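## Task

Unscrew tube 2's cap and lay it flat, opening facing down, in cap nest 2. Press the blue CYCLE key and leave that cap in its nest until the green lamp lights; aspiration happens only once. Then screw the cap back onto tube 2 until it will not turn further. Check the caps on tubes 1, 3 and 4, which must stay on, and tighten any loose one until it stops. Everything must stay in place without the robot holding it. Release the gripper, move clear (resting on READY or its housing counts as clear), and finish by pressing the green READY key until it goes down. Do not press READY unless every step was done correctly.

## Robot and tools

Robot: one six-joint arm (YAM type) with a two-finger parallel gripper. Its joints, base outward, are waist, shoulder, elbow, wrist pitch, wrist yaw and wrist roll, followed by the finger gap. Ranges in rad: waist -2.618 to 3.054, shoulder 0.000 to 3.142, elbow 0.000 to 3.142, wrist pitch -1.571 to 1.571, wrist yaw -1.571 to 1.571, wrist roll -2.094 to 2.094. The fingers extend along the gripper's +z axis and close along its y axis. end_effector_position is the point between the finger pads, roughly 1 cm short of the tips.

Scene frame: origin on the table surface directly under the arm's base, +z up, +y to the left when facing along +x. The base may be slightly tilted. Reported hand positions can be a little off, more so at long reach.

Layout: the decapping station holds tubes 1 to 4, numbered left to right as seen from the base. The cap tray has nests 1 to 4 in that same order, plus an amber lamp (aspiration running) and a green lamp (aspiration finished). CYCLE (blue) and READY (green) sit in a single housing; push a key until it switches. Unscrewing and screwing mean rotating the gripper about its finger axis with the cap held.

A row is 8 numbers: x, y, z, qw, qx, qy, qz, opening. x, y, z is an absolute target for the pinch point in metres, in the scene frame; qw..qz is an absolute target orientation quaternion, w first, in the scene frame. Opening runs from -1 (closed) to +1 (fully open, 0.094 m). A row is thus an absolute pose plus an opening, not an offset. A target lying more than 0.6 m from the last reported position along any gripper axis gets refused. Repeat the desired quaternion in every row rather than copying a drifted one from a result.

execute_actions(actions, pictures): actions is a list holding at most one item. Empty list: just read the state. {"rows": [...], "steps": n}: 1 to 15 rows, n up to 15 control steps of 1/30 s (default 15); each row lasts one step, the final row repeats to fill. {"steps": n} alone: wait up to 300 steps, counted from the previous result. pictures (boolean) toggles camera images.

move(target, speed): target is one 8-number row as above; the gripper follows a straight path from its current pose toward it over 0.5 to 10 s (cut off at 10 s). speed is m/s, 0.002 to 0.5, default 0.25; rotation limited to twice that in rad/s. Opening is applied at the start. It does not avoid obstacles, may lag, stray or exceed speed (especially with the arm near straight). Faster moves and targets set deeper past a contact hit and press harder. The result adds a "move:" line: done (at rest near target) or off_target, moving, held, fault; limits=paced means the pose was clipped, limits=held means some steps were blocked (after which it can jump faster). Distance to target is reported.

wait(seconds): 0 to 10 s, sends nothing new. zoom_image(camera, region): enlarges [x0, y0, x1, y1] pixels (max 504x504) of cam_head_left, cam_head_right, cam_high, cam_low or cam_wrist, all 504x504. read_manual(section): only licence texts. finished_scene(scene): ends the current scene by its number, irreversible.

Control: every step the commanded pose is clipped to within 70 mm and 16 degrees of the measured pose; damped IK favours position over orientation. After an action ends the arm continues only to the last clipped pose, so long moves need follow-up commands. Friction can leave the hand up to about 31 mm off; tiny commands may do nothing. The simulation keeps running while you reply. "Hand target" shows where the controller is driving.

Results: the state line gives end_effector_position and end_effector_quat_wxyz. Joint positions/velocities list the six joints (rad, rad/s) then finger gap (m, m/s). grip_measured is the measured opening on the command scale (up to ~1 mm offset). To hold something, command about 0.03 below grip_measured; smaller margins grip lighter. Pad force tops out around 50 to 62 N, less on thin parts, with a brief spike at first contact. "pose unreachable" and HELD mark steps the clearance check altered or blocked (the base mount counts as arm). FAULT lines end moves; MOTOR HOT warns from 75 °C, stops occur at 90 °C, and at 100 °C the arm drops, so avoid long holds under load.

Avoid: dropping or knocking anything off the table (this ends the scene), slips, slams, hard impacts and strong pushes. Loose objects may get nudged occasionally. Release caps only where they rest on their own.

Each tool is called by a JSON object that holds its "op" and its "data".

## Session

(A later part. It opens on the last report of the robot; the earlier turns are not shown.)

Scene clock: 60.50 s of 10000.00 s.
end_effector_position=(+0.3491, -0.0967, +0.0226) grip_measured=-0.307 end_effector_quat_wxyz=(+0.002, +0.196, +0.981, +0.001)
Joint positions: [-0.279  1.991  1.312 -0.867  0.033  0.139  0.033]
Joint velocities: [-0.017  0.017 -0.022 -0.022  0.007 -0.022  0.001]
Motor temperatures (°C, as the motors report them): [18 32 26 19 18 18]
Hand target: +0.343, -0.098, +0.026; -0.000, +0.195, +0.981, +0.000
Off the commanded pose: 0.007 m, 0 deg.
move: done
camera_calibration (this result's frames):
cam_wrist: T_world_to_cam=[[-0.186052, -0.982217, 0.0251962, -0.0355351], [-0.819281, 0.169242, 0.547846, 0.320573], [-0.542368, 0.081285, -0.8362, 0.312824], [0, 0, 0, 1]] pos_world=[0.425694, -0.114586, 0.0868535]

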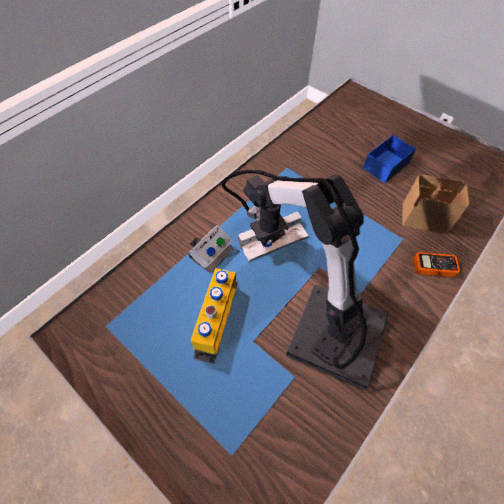

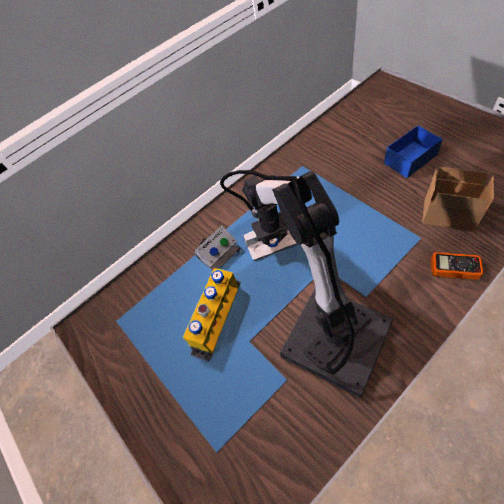

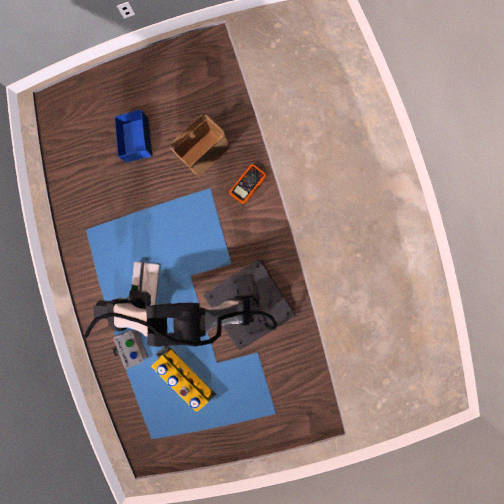

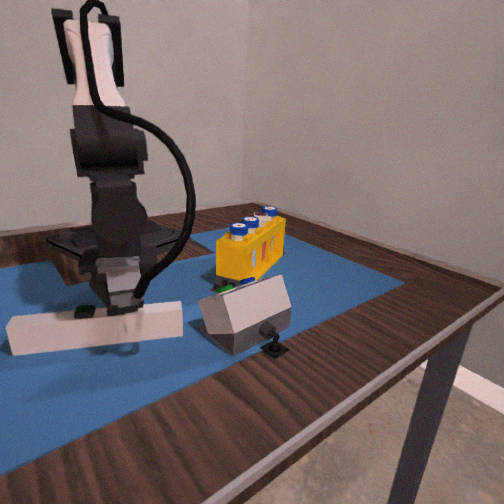

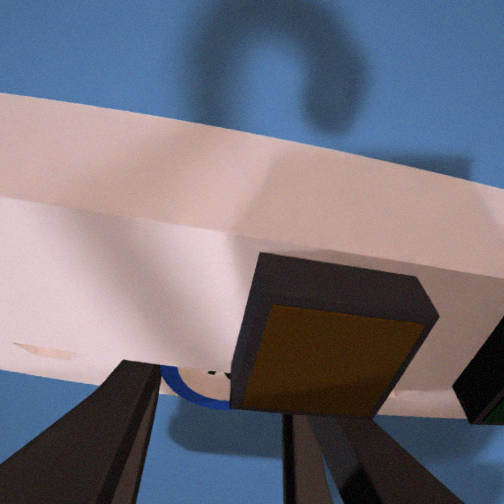

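{"op": "move", "data": {"target": [0.339,-0.0995,0.025,0,0.195,0.981,0,-0.33], "speed": 0.01}}

Scene clock: 62.13 s of 10000.00 s.
end_effector_position=(+0.3432, -0.0970, +0.0217) grip_measured=-0.307 end_effector_quat_wxyz=(-0.002, +0.196, +0.981, +0.001)
Joint positions: [-0.285  1.98   1.293 -0.867  0.032  0.134  0.033]
Joint velocities: [ 0.002  0.007 -0.007  0.022 -0.095 -0.066  0.001]
Motor temperatures (°C, as the motors report them): [18 33 26 19 18 18]
Hand target: +0.339, -0.100, +0.025; -0.000, +0.195, +0.981, +0.000
Off the commanded pose: 0.006 m, 0 deg.
move: done
camera_calibration (this result's frames):
cam_wrist: T_world_to_cam=[[-0.185917, -0.982274, 0.023914, -0.036891], [-0.814592, 0.167697, 0.555263, 0.314352], [-0.549431, 0.0837527, -0.831331, 0.311452], [0, 0, 0, 1]] pos_world=[0.420331, -0.115038, 0.0852539]

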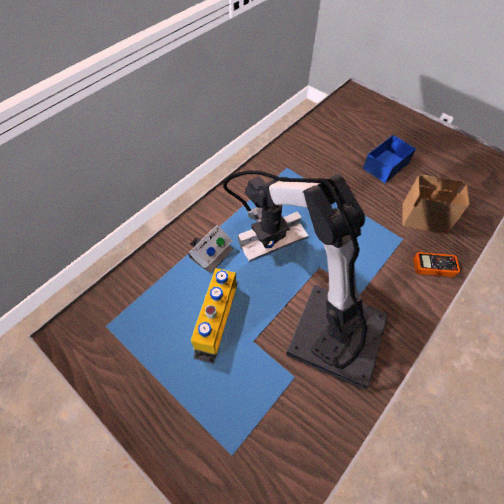

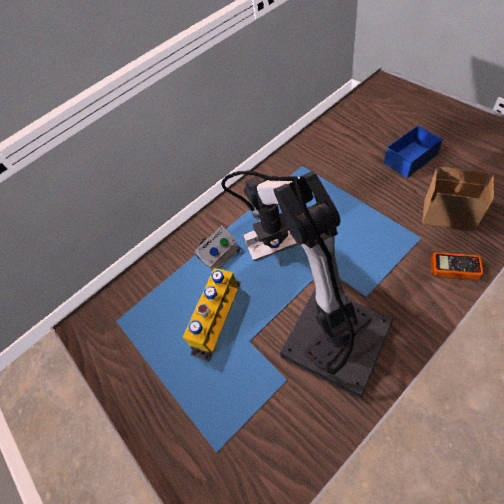

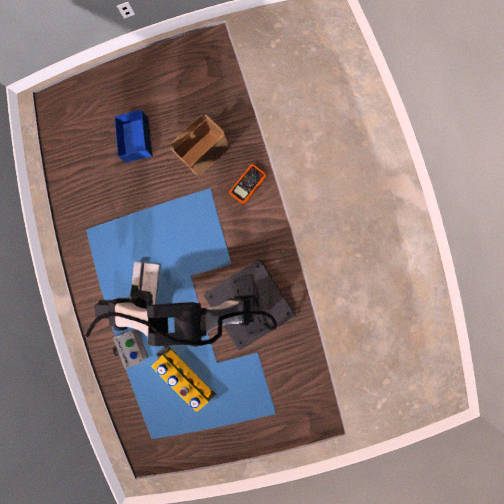

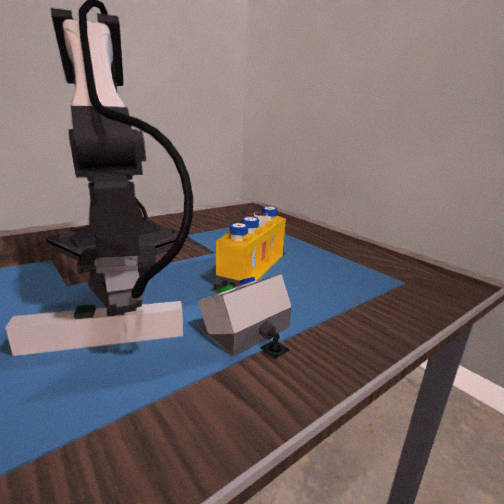

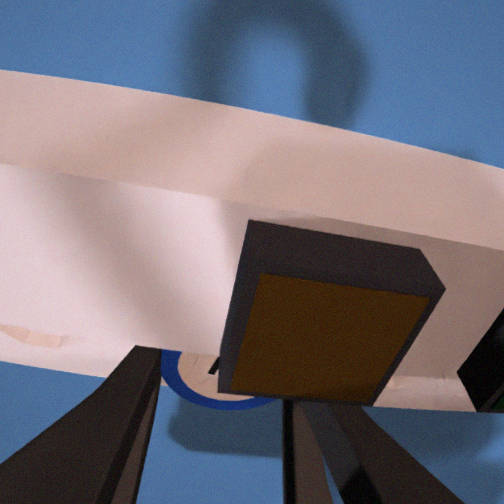

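{"op": "move", "data": {"target": [0.343,-0.098,0.012,0,0.195,0.981,0,-0.33], "speed": 0.01}}

{"op": "execute_actions", "data": {"actions": [{"rows":[[0.344,-0.0975,0.02,0,0.195,0.981,0,-0.08]],"steps":8}], "pictures": false}}

{"op": "move", "data": {"target": [0.342,-0.097,0.06,0,0.195,0.981,0,-0.08], "speed": 0.08}}

{"op": "move", "data": {"target": [0.295,-0.08,0.12,0,0.195,0.981,0,-0.08], "speed": 0.15}}

Scene clock: 64.60 s of 10000.00 s.
end_effector_position=(+0.3445, -0.0973, +0.0194) grip_measured=-0.307 end_effector_quat_wxyz=(+0.003, +0.196, +0.981, +0.001)
Joint positions: [-0.285  1.98   1.283 -0.846  0.032  0.134  0.033]
Joint velocities: [-0.002  0.002  0.002  0.051 -0.095 -0.066  0.001]
Motor temperatures (°C, as the motors report them): [18 33 26 19 18 18]
Hand target: +0.343, -0.098, +0.012; -0.000, +0.195, +0.981, -0.000
Off the commanded pose: 0.008 m, 0 deg.
move: done
camera_calibration (this result's frames):
cam_wrist: T_world_to_cam=[[-0.18611, -0.98222, 0.0246434, -0.0367909], [-0.819878, 0.169074, 0.547005, 0.318793], [-0.541446, 0.0815986, -0.836766, 0.307374], [0, 0, 0, 1]] pos_world=[0.420951, -0.115118, 0.0837258]

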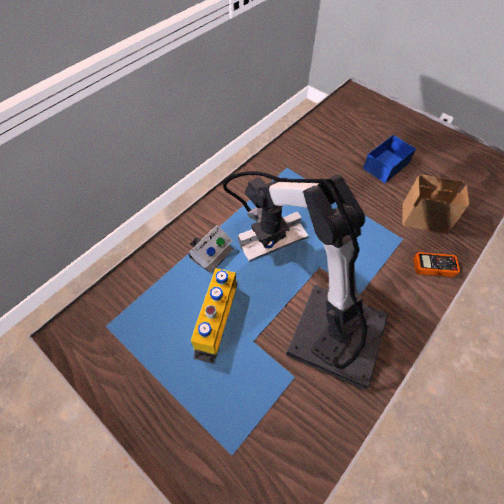

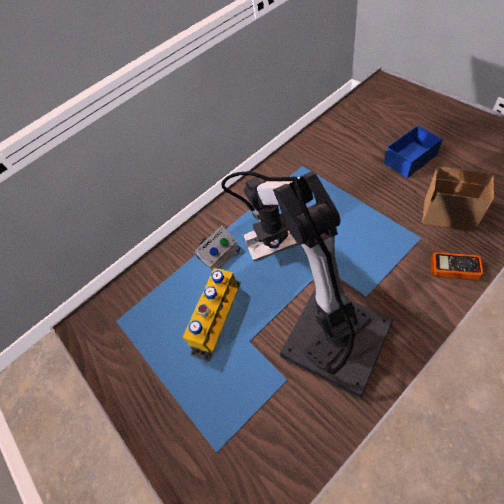

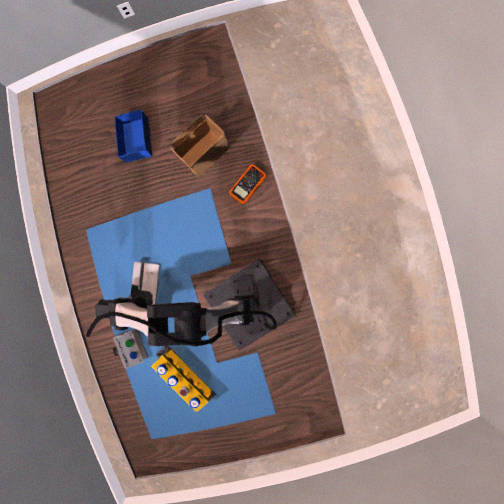

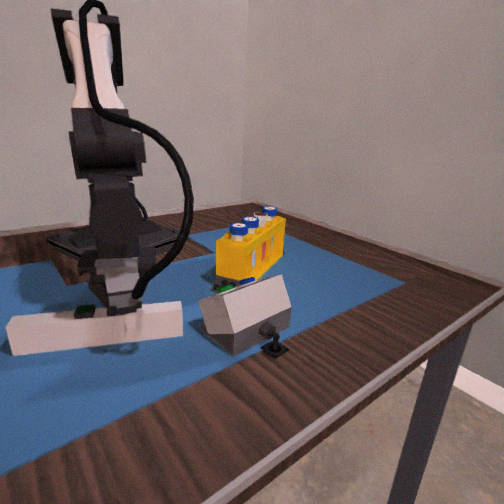

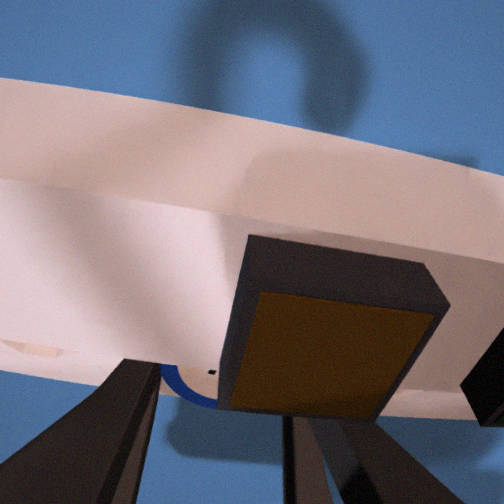

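Scene clock: 64.87 s of 10000.00 s.
end_effector_position=(+0.3444, -0.0972, +0.0194) grip_measured=-0.082 end_effector_quat_wxyz=(+0.003, +0.196, +0.981, +0.001)
Joint positions: [-0.285  1.98   1.283 -0.847  0.032  0.134  0.043]
Joint velocities: [ 0.012 -0.017 -0.007 -0.051 -0.037  0.066  0.   ]
Motor temperatures (°C, as the motors report them): [18 33 26 19 18 18]
Hand target: +0.344, -0.097, +0.020; -0.000, +0.195, +0.981, +0.000
Off the commanded pose: 0.001 m, 0 deg.
Steps of this call (steps 1 to 8: all 8 steps of this action). Readings (end_effector_position):
1: (+0.3444, -0.0972, +0.0194)
2: (+0.3444, -0.0972, +0.0194)
4: (+0.3444, -0.0972, +0.0194)
8: the state above

Scene clock: 66.13 s of 10000.00 s.
end_effector_position=(+0.3392, -0.0970, +0.0510) grip_measured=-0.082 end_effector_quat_wxyz=(-0.009, +0.196, +0.981, +0.002)
Joint positions: [-0.285  1.934  1.353 -0.987  0.032  0.134  0.043]
Joint velocities: [-0.012 -0.007  0.002 -0.037  0.037 -0.051 -0.002]
Motor temperatures (°C, as the motors report them): [18 33 26 19 18 18]
Hand target: +0.343, -0.097, +0.060; +0.000, +0.195, +0.981, -0.000
Off the commanded pose: 0.009 m, 1 deg.
move: done
camera_calibration (this result's frames):
cam_wrist: T_world_to_cam=[[-0.184767, -0.982516, 0.0228906, -0.0386779], [-0.807297, 0.165017, 0.566605, 0.291481], [-0.560476, 0.0862105, -0.823672, 0.337253], [0, 0, 0, 1]] pos_world=[0.417187, -0.115176, 0.113516]

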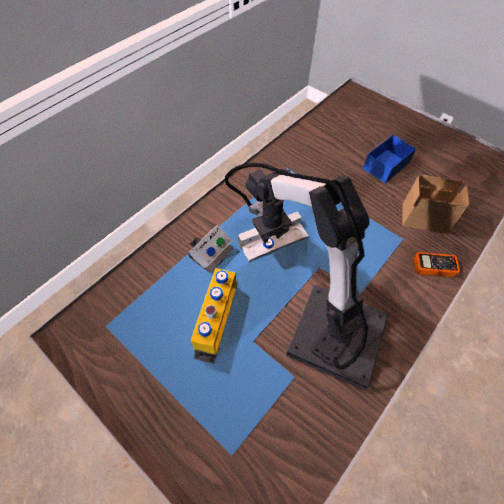

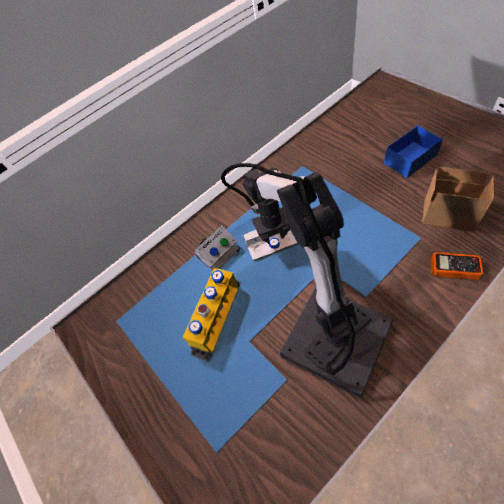

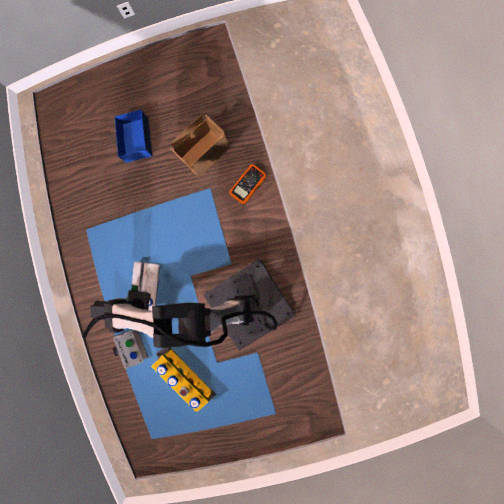

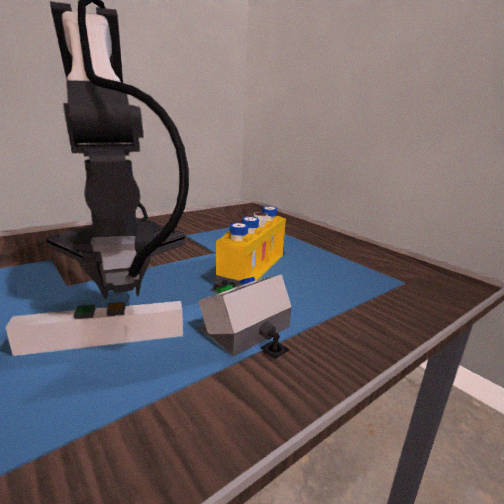

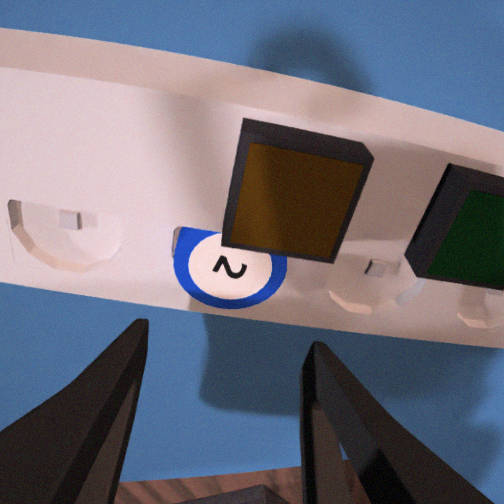

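Scene clock: 67.20 s of 10000.00 s.
end_effector_position=(+0.3021, -0.0844, +0.1202) grip_measured=-0.082 end_effector_quat_wxyz=(+0.006, +0.194, +0.981, +0.001)
Joint positions: [-0.269  1.697  1.331 -1.172  0.032  0.145  0.043]
Joint velocities: [ 0.012 -0.007  0.002 -0.081 -0.037 -0.022  0.001]
Motor temperatures (°C, as the motors report them): [18 33 26 19 18 18]
Hand target: +0.296, -0.081, +0.121; -0.000, +0.195, +0.981, -0.000
Off the commanded pose: 0.008 m, 1 deg.
move: done
camera_calibration (this result's frames):
cam_wrist: T_world_to_cam=[[-0.182015, -0.982986, 0.0246789, -0.0358098], [-0.824354, 0.166227, 0.541118, 0.228543], [-0.536014, 0.0781475, -0.840584, 0.366228], [0, 0, 0, 1]] pos_world=[0.378186, -0.10181, 0.185061]

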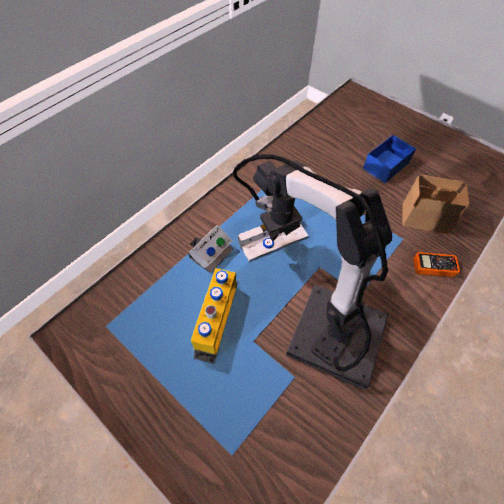

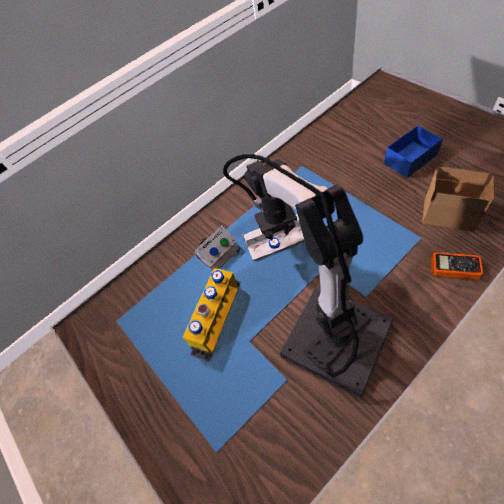

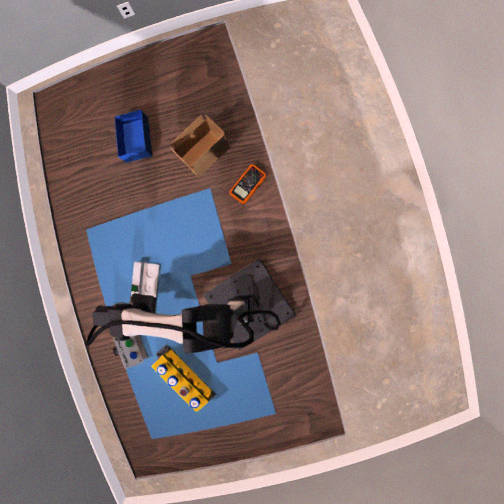

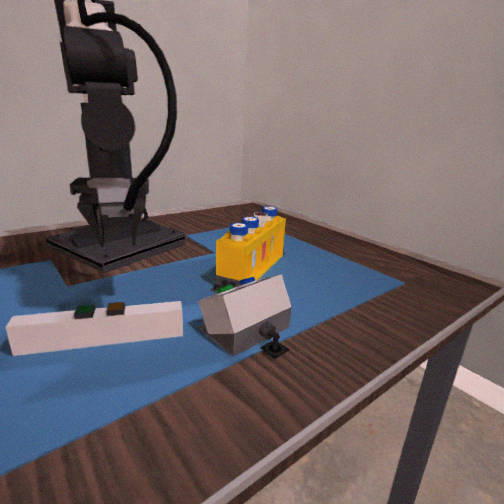

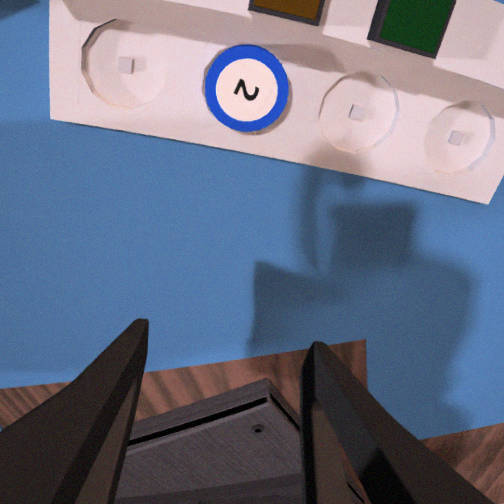

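{"op": "move", "data": {"target": [0.415,0.065,0.14,0,0.05,0.999,0,-1], "speed": 0.25}}

Scene clock: 69.37 s of 10000.00 s.
end_effector_position=(+0.4118, +0.0692, +0.1384) grip_measured=-0.990 end_effector_quat_wxyz=(+0.001, +0.043, +0.999, +0.001)
Joint positions: [ 0.168  2.149  2.    -1.416  0.038  0.279  0.   ]
Joint velocities: [-0.007 -0.017 -0.007  0.022 -0.022 -0.037  0.001]
Motor temperatures (°C, as the motors report them): [18 33 26 19 18 18]
Hand target: +0.413, +0.067, +0.138; -0.001, +0.050, +0.999, -0.002
Off the commanded pose: 0.006 m, 1 deg.
move: done
camera_calibration (this result's frames):
cam_wrist: T_world_to_cam=[[0.121119, -0.992339, 0.0243639, 0.0105218], [-0.830451, -0.0878534, 0.550121, 0.302463], [-0.543766, -0.0868632, -0.834729, 0.442148], [0, 0, 0, 1]] pos_world=[0.490331, 0.0754199, 0.202426]

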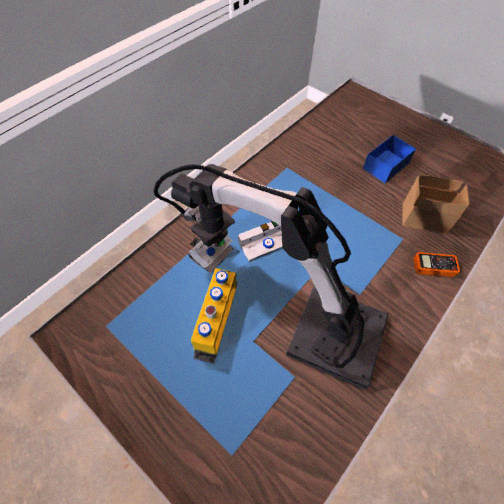

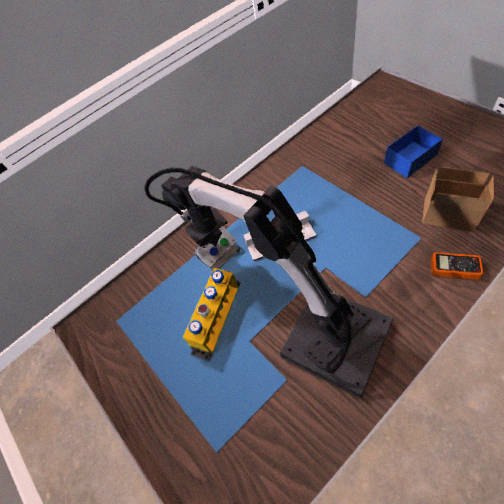

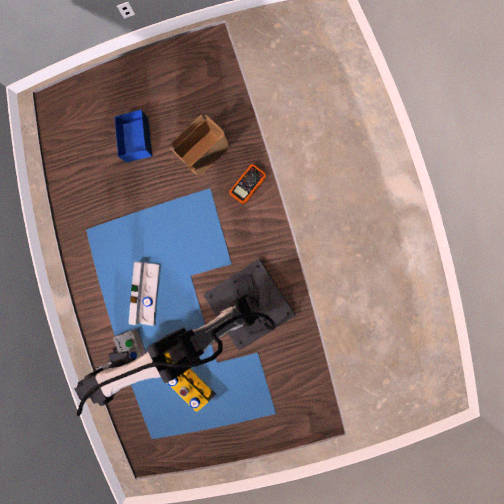

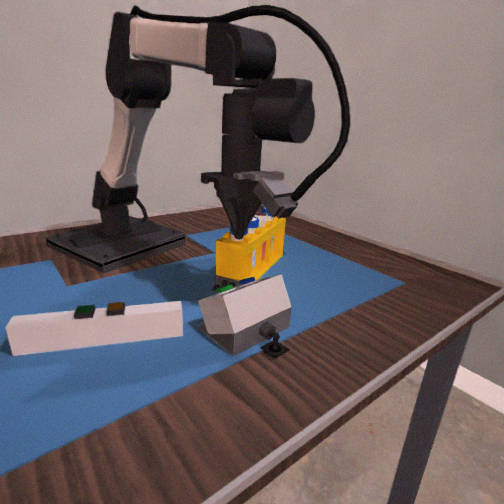

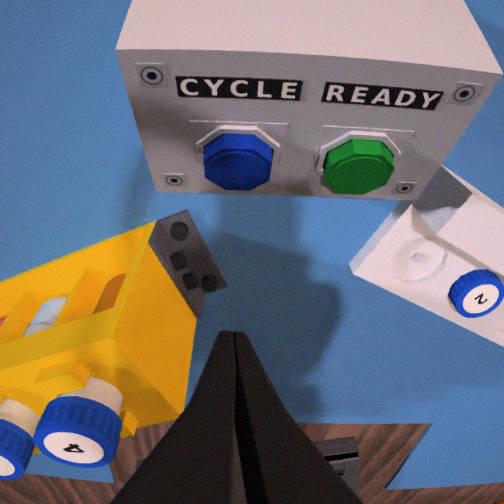

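{"op": "move", "data": {"target": [0.436,0.0717,0.085,0,0.05,0.999,0,-1], "speed": 0.08}}

{"op": "move", "data": {"target": [0.436,0.0717,0.06,0,0.05,0.999,0,-1], "speed": 0.02}}

Scene clock: 71.97 s of 10000.00 s.
end_effector_position=(+0.4335, +0.0754, +0.0917) grip_measured=-0.990 end_effector_quat_wxyz=(+0.002, +0.043, +0.999, +0.002)
Joint positions: [ 0.168  2.249  1.976 -1.29   0.038  0.279  0.   ]
Joint velocities: [-0.007 -0.017 -0.002 -0.022  0.022 -0.037 -0.   ]
Motor temperatures (°C, as the motors report them): [18 34 27 19 18 18]
Hand target: +0.435, +0.072, +0.085; +0.000, +0.050, +0.999, +0.000
Off the commanded pose: 0.008 m, 1 deg.
move: done
camera_calibration (this result's frames):
cam_wrist: T_world_to_cam=[[0.120997, -0.992357, 0.0242282, 0.0152054], [-0.831485, -0.08799, 0.548535, 0.347363], [-0.54221, -0.0865167, -0.835777, 0.414934], [0, 0, 0, 1]] pos_world=[0.511969, 0.0815524, 0.155883]

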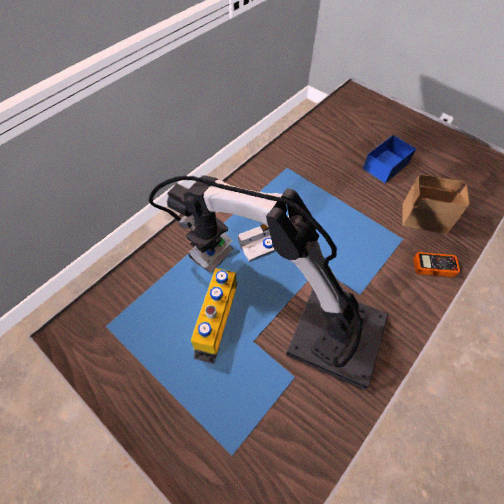

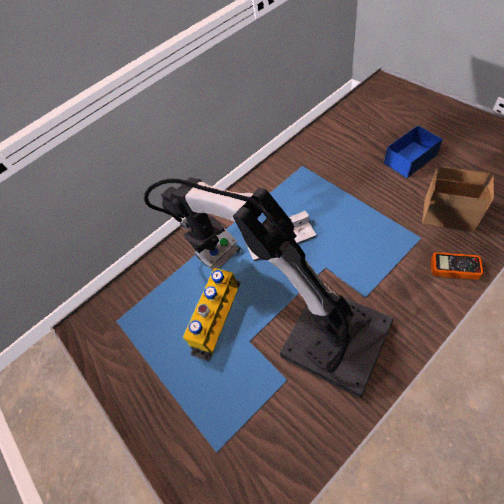

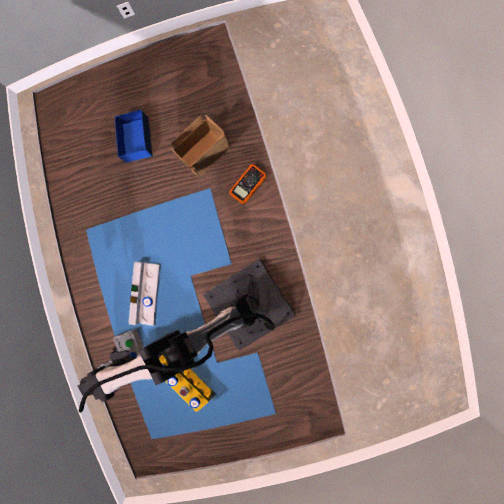

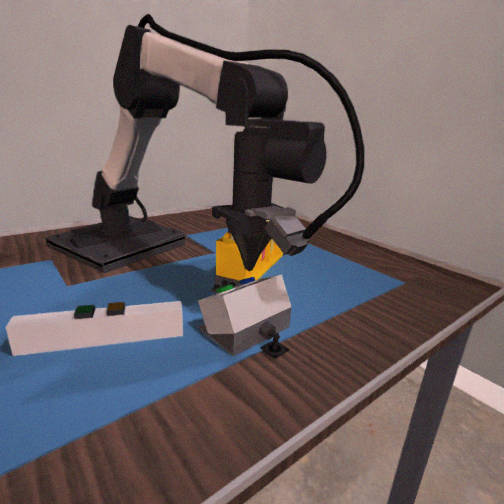

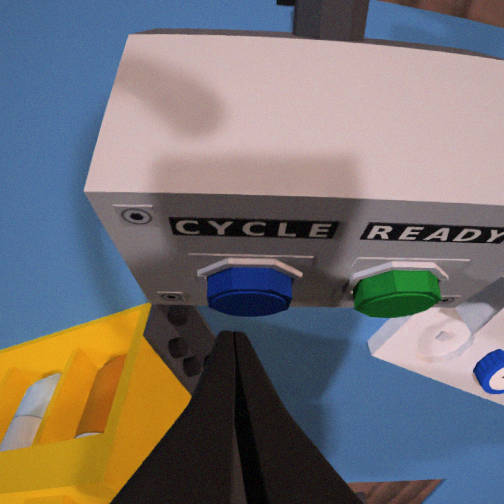

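Scene clock: 73.80 s of 10000.00 s.
end_effector_position=(+0.4317, +0.0757, +0.0752) grip_measured=-0.990 end_effector_quat_wxyz=(+0.001, +0.043, +0.999, +0.001)
Joint positions: [ 0.168  2.249  1.911 -1.227  0.038  0.279  0.   ]
Joint velocities: [ 0.002  0.002  0.007 -0.007  0.007  0.051 -0.001]
Motor temperatures (°C, as the motors report them): [18 34 26 19 18 18]
Hand target: +0.435, +0.072, +0.060; -0.000, +0.050, +0.999, -0.000
Off the commanded pose: 0.016 m, 1 deg.
move: off_target
camera_calibration (this result's frames):
cam_wrist: T_world_to_cam=[[0.121143, -0.992335, 0.024391, 0.0160693], [-0.830244, -0.087826, 0.550438, 0.354249], [-0.544077, -0.0869325, -0.83452, 0.40094], [0, 0, 0, 1]] pos_world=[0.510308, 0.0819131, 0.139208]

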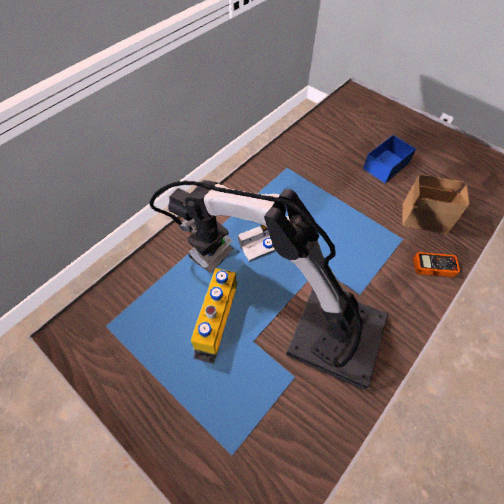

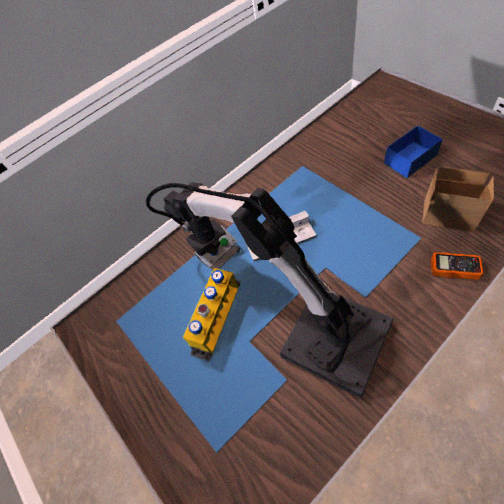

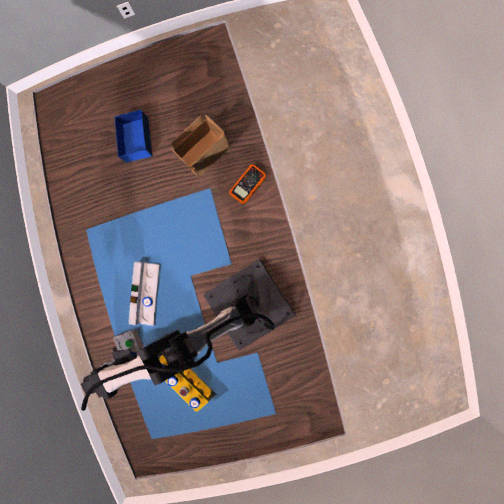

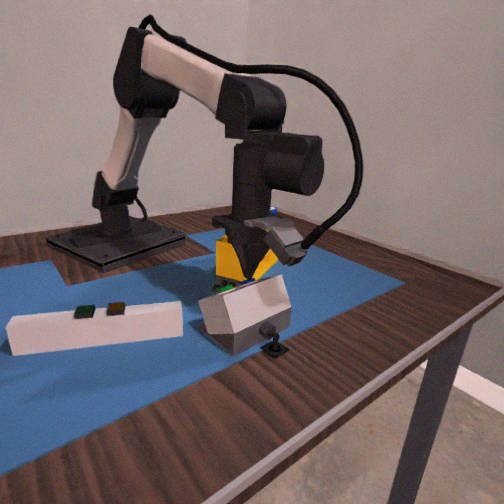

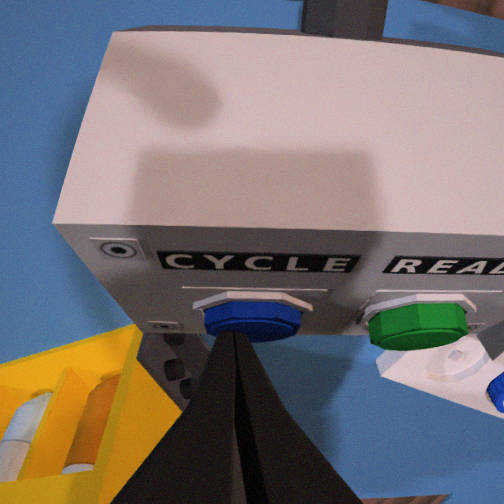

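{"op": "move", "data": {"target": [0.439,0.0717,0.053,0,0.05,0.999,0,-1], "speed": 0.02}}

Scene clock: 75.67 s of 10000.00 s.
end_effector_position=(+0.4304, +0.0755, +0.0752) grip_measured=-0.990 end_effector_quat_wxyz=(-0.002, +0.043, +0.999, +0.001)
Joint positions: [ 0.168  2.249  1.911 -1.232  0.037  0.279  0.   ]
Joint velocities: [-0.017 -0.002  0.017 -0.037 -0.051 -0.022 -0.   ]
Motor temperatures (°C, as the motors report them): [18 34 26 19 18 18]
Hand target: +0.437, +0.071, +0.054; -0.000, +0.050, +0.999, -0.000
Off the commanded pose: 0.024 m, 1 deg.
move: off_target
camera_calibration (this result's frames):
cam_wrist: T_world_to_cam=[[0.121486, -0.992293, 0.0243892, 0.0158908], [-0.82729, -0.0876462, 0.554896, 0.351531], [-0.548482, -0.0875891, -0.831562, 0.401941], [0, 0, 0, 1]] pos_world=[0.509345, 0.0817843, 0.138787]

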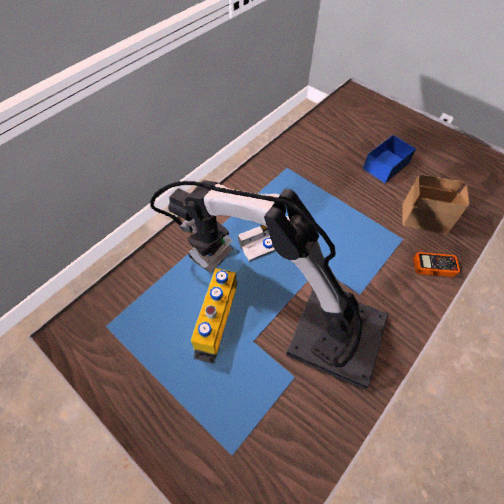

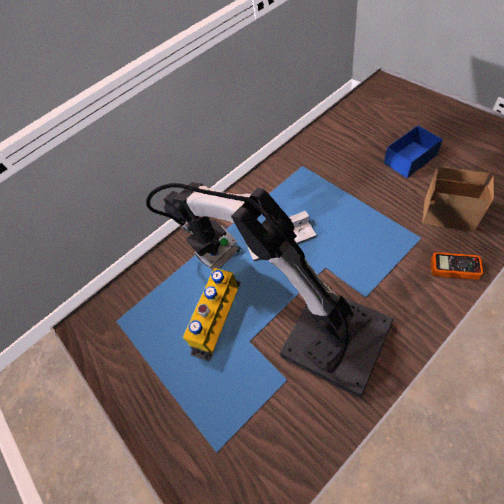

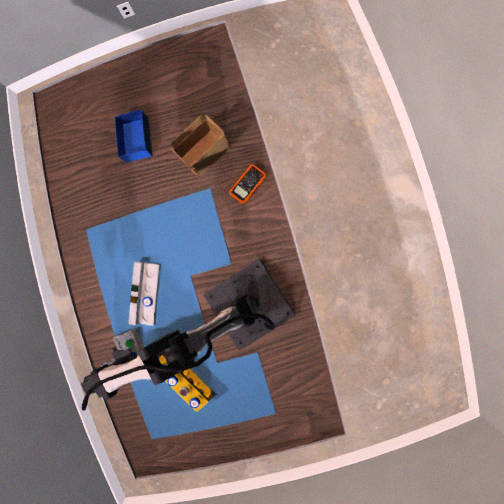

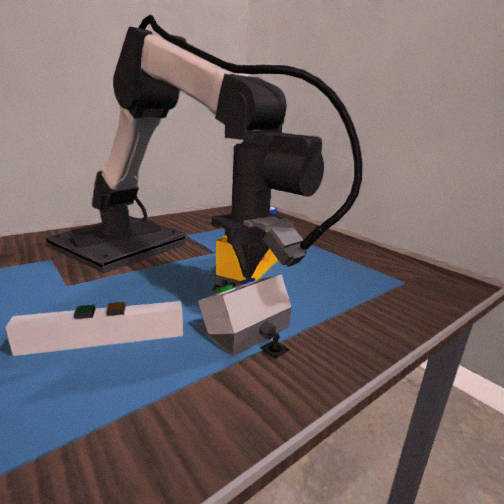

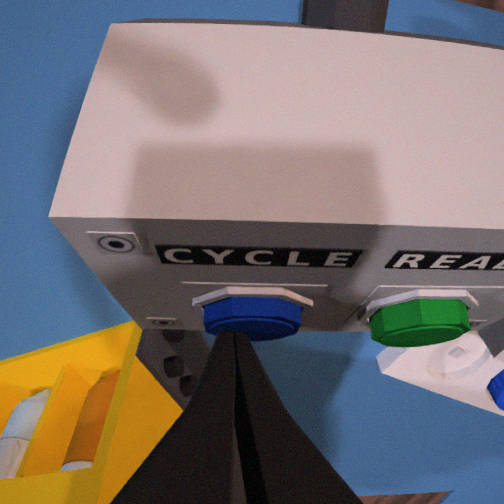

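Stuck in friction; push straight down harder.

{"op": "move", "data": {"target": [0.436,0.0717,0.045,0,0.05,0.999,0,-1], "speed": 0.03}}

Scene clock: 77.33 s of 10000.00 s.
end_effector_position=(+0.4280, +0.0753, +0.0678) grip_measured=-0.990 end_effector_quat_wxyz=(-0.005, +0.043, +0.999, +0.000)
Joint positions: [ 0.168  2.249  1.881 -1.209  0.037  0.279  0.   ]
Joint velocities: [-0.002  0.007 -0.012  0.007  0.037 -0.007 -0.001]
Motor temperatures (°C, as the motors report them): [18 35 26 19 18 18]
Hand target: +0.434, +0.071, +0.046; -0.001, +0.050, +0.999, -0.000
Off the commanded pose: 0.024 m, 1 deg.
move: off_target
camera_calibration (this result's frames):
cam_wrist: T_world_to_cam=[[0.121902, -0.992231, 0.0248463, 0.0159774], [-0.823721, -0.0871699, 0.560255, 0.351621], [-0.553736, -0.0887625, -0.827948, 0.396558], [0, 0, 0, 1]] pos_world=[0.507278, 0.0817035, 0.130935]

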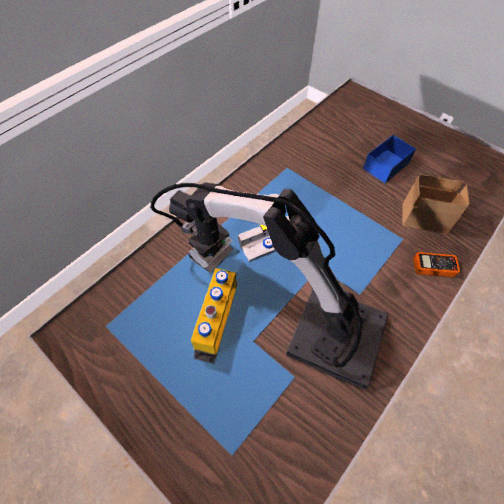

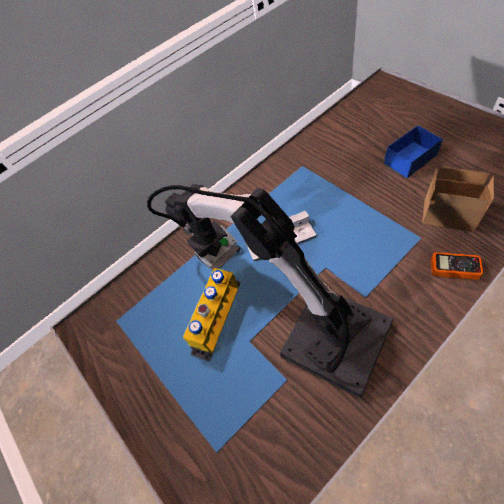

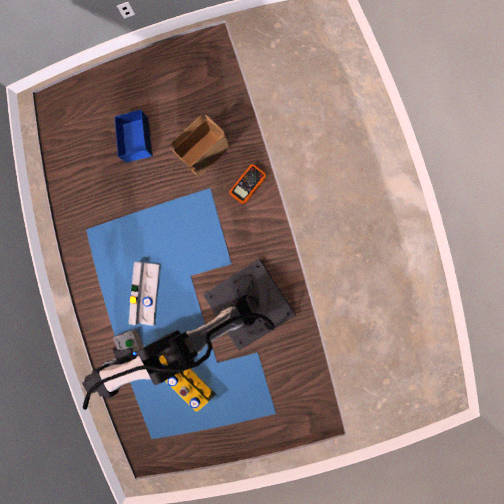

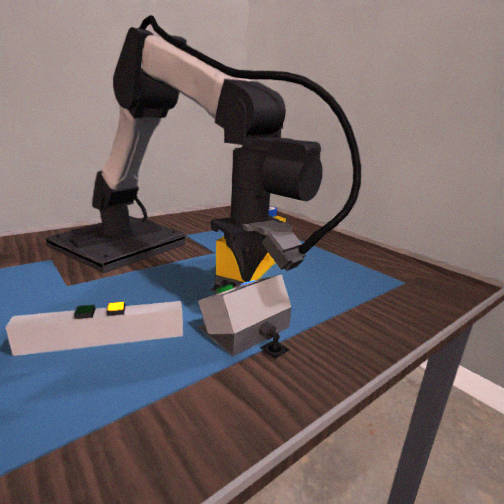

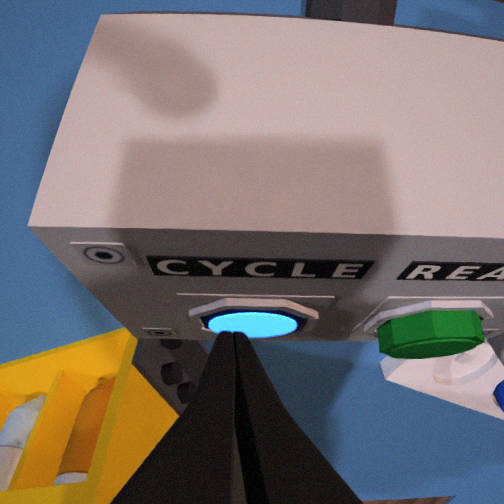

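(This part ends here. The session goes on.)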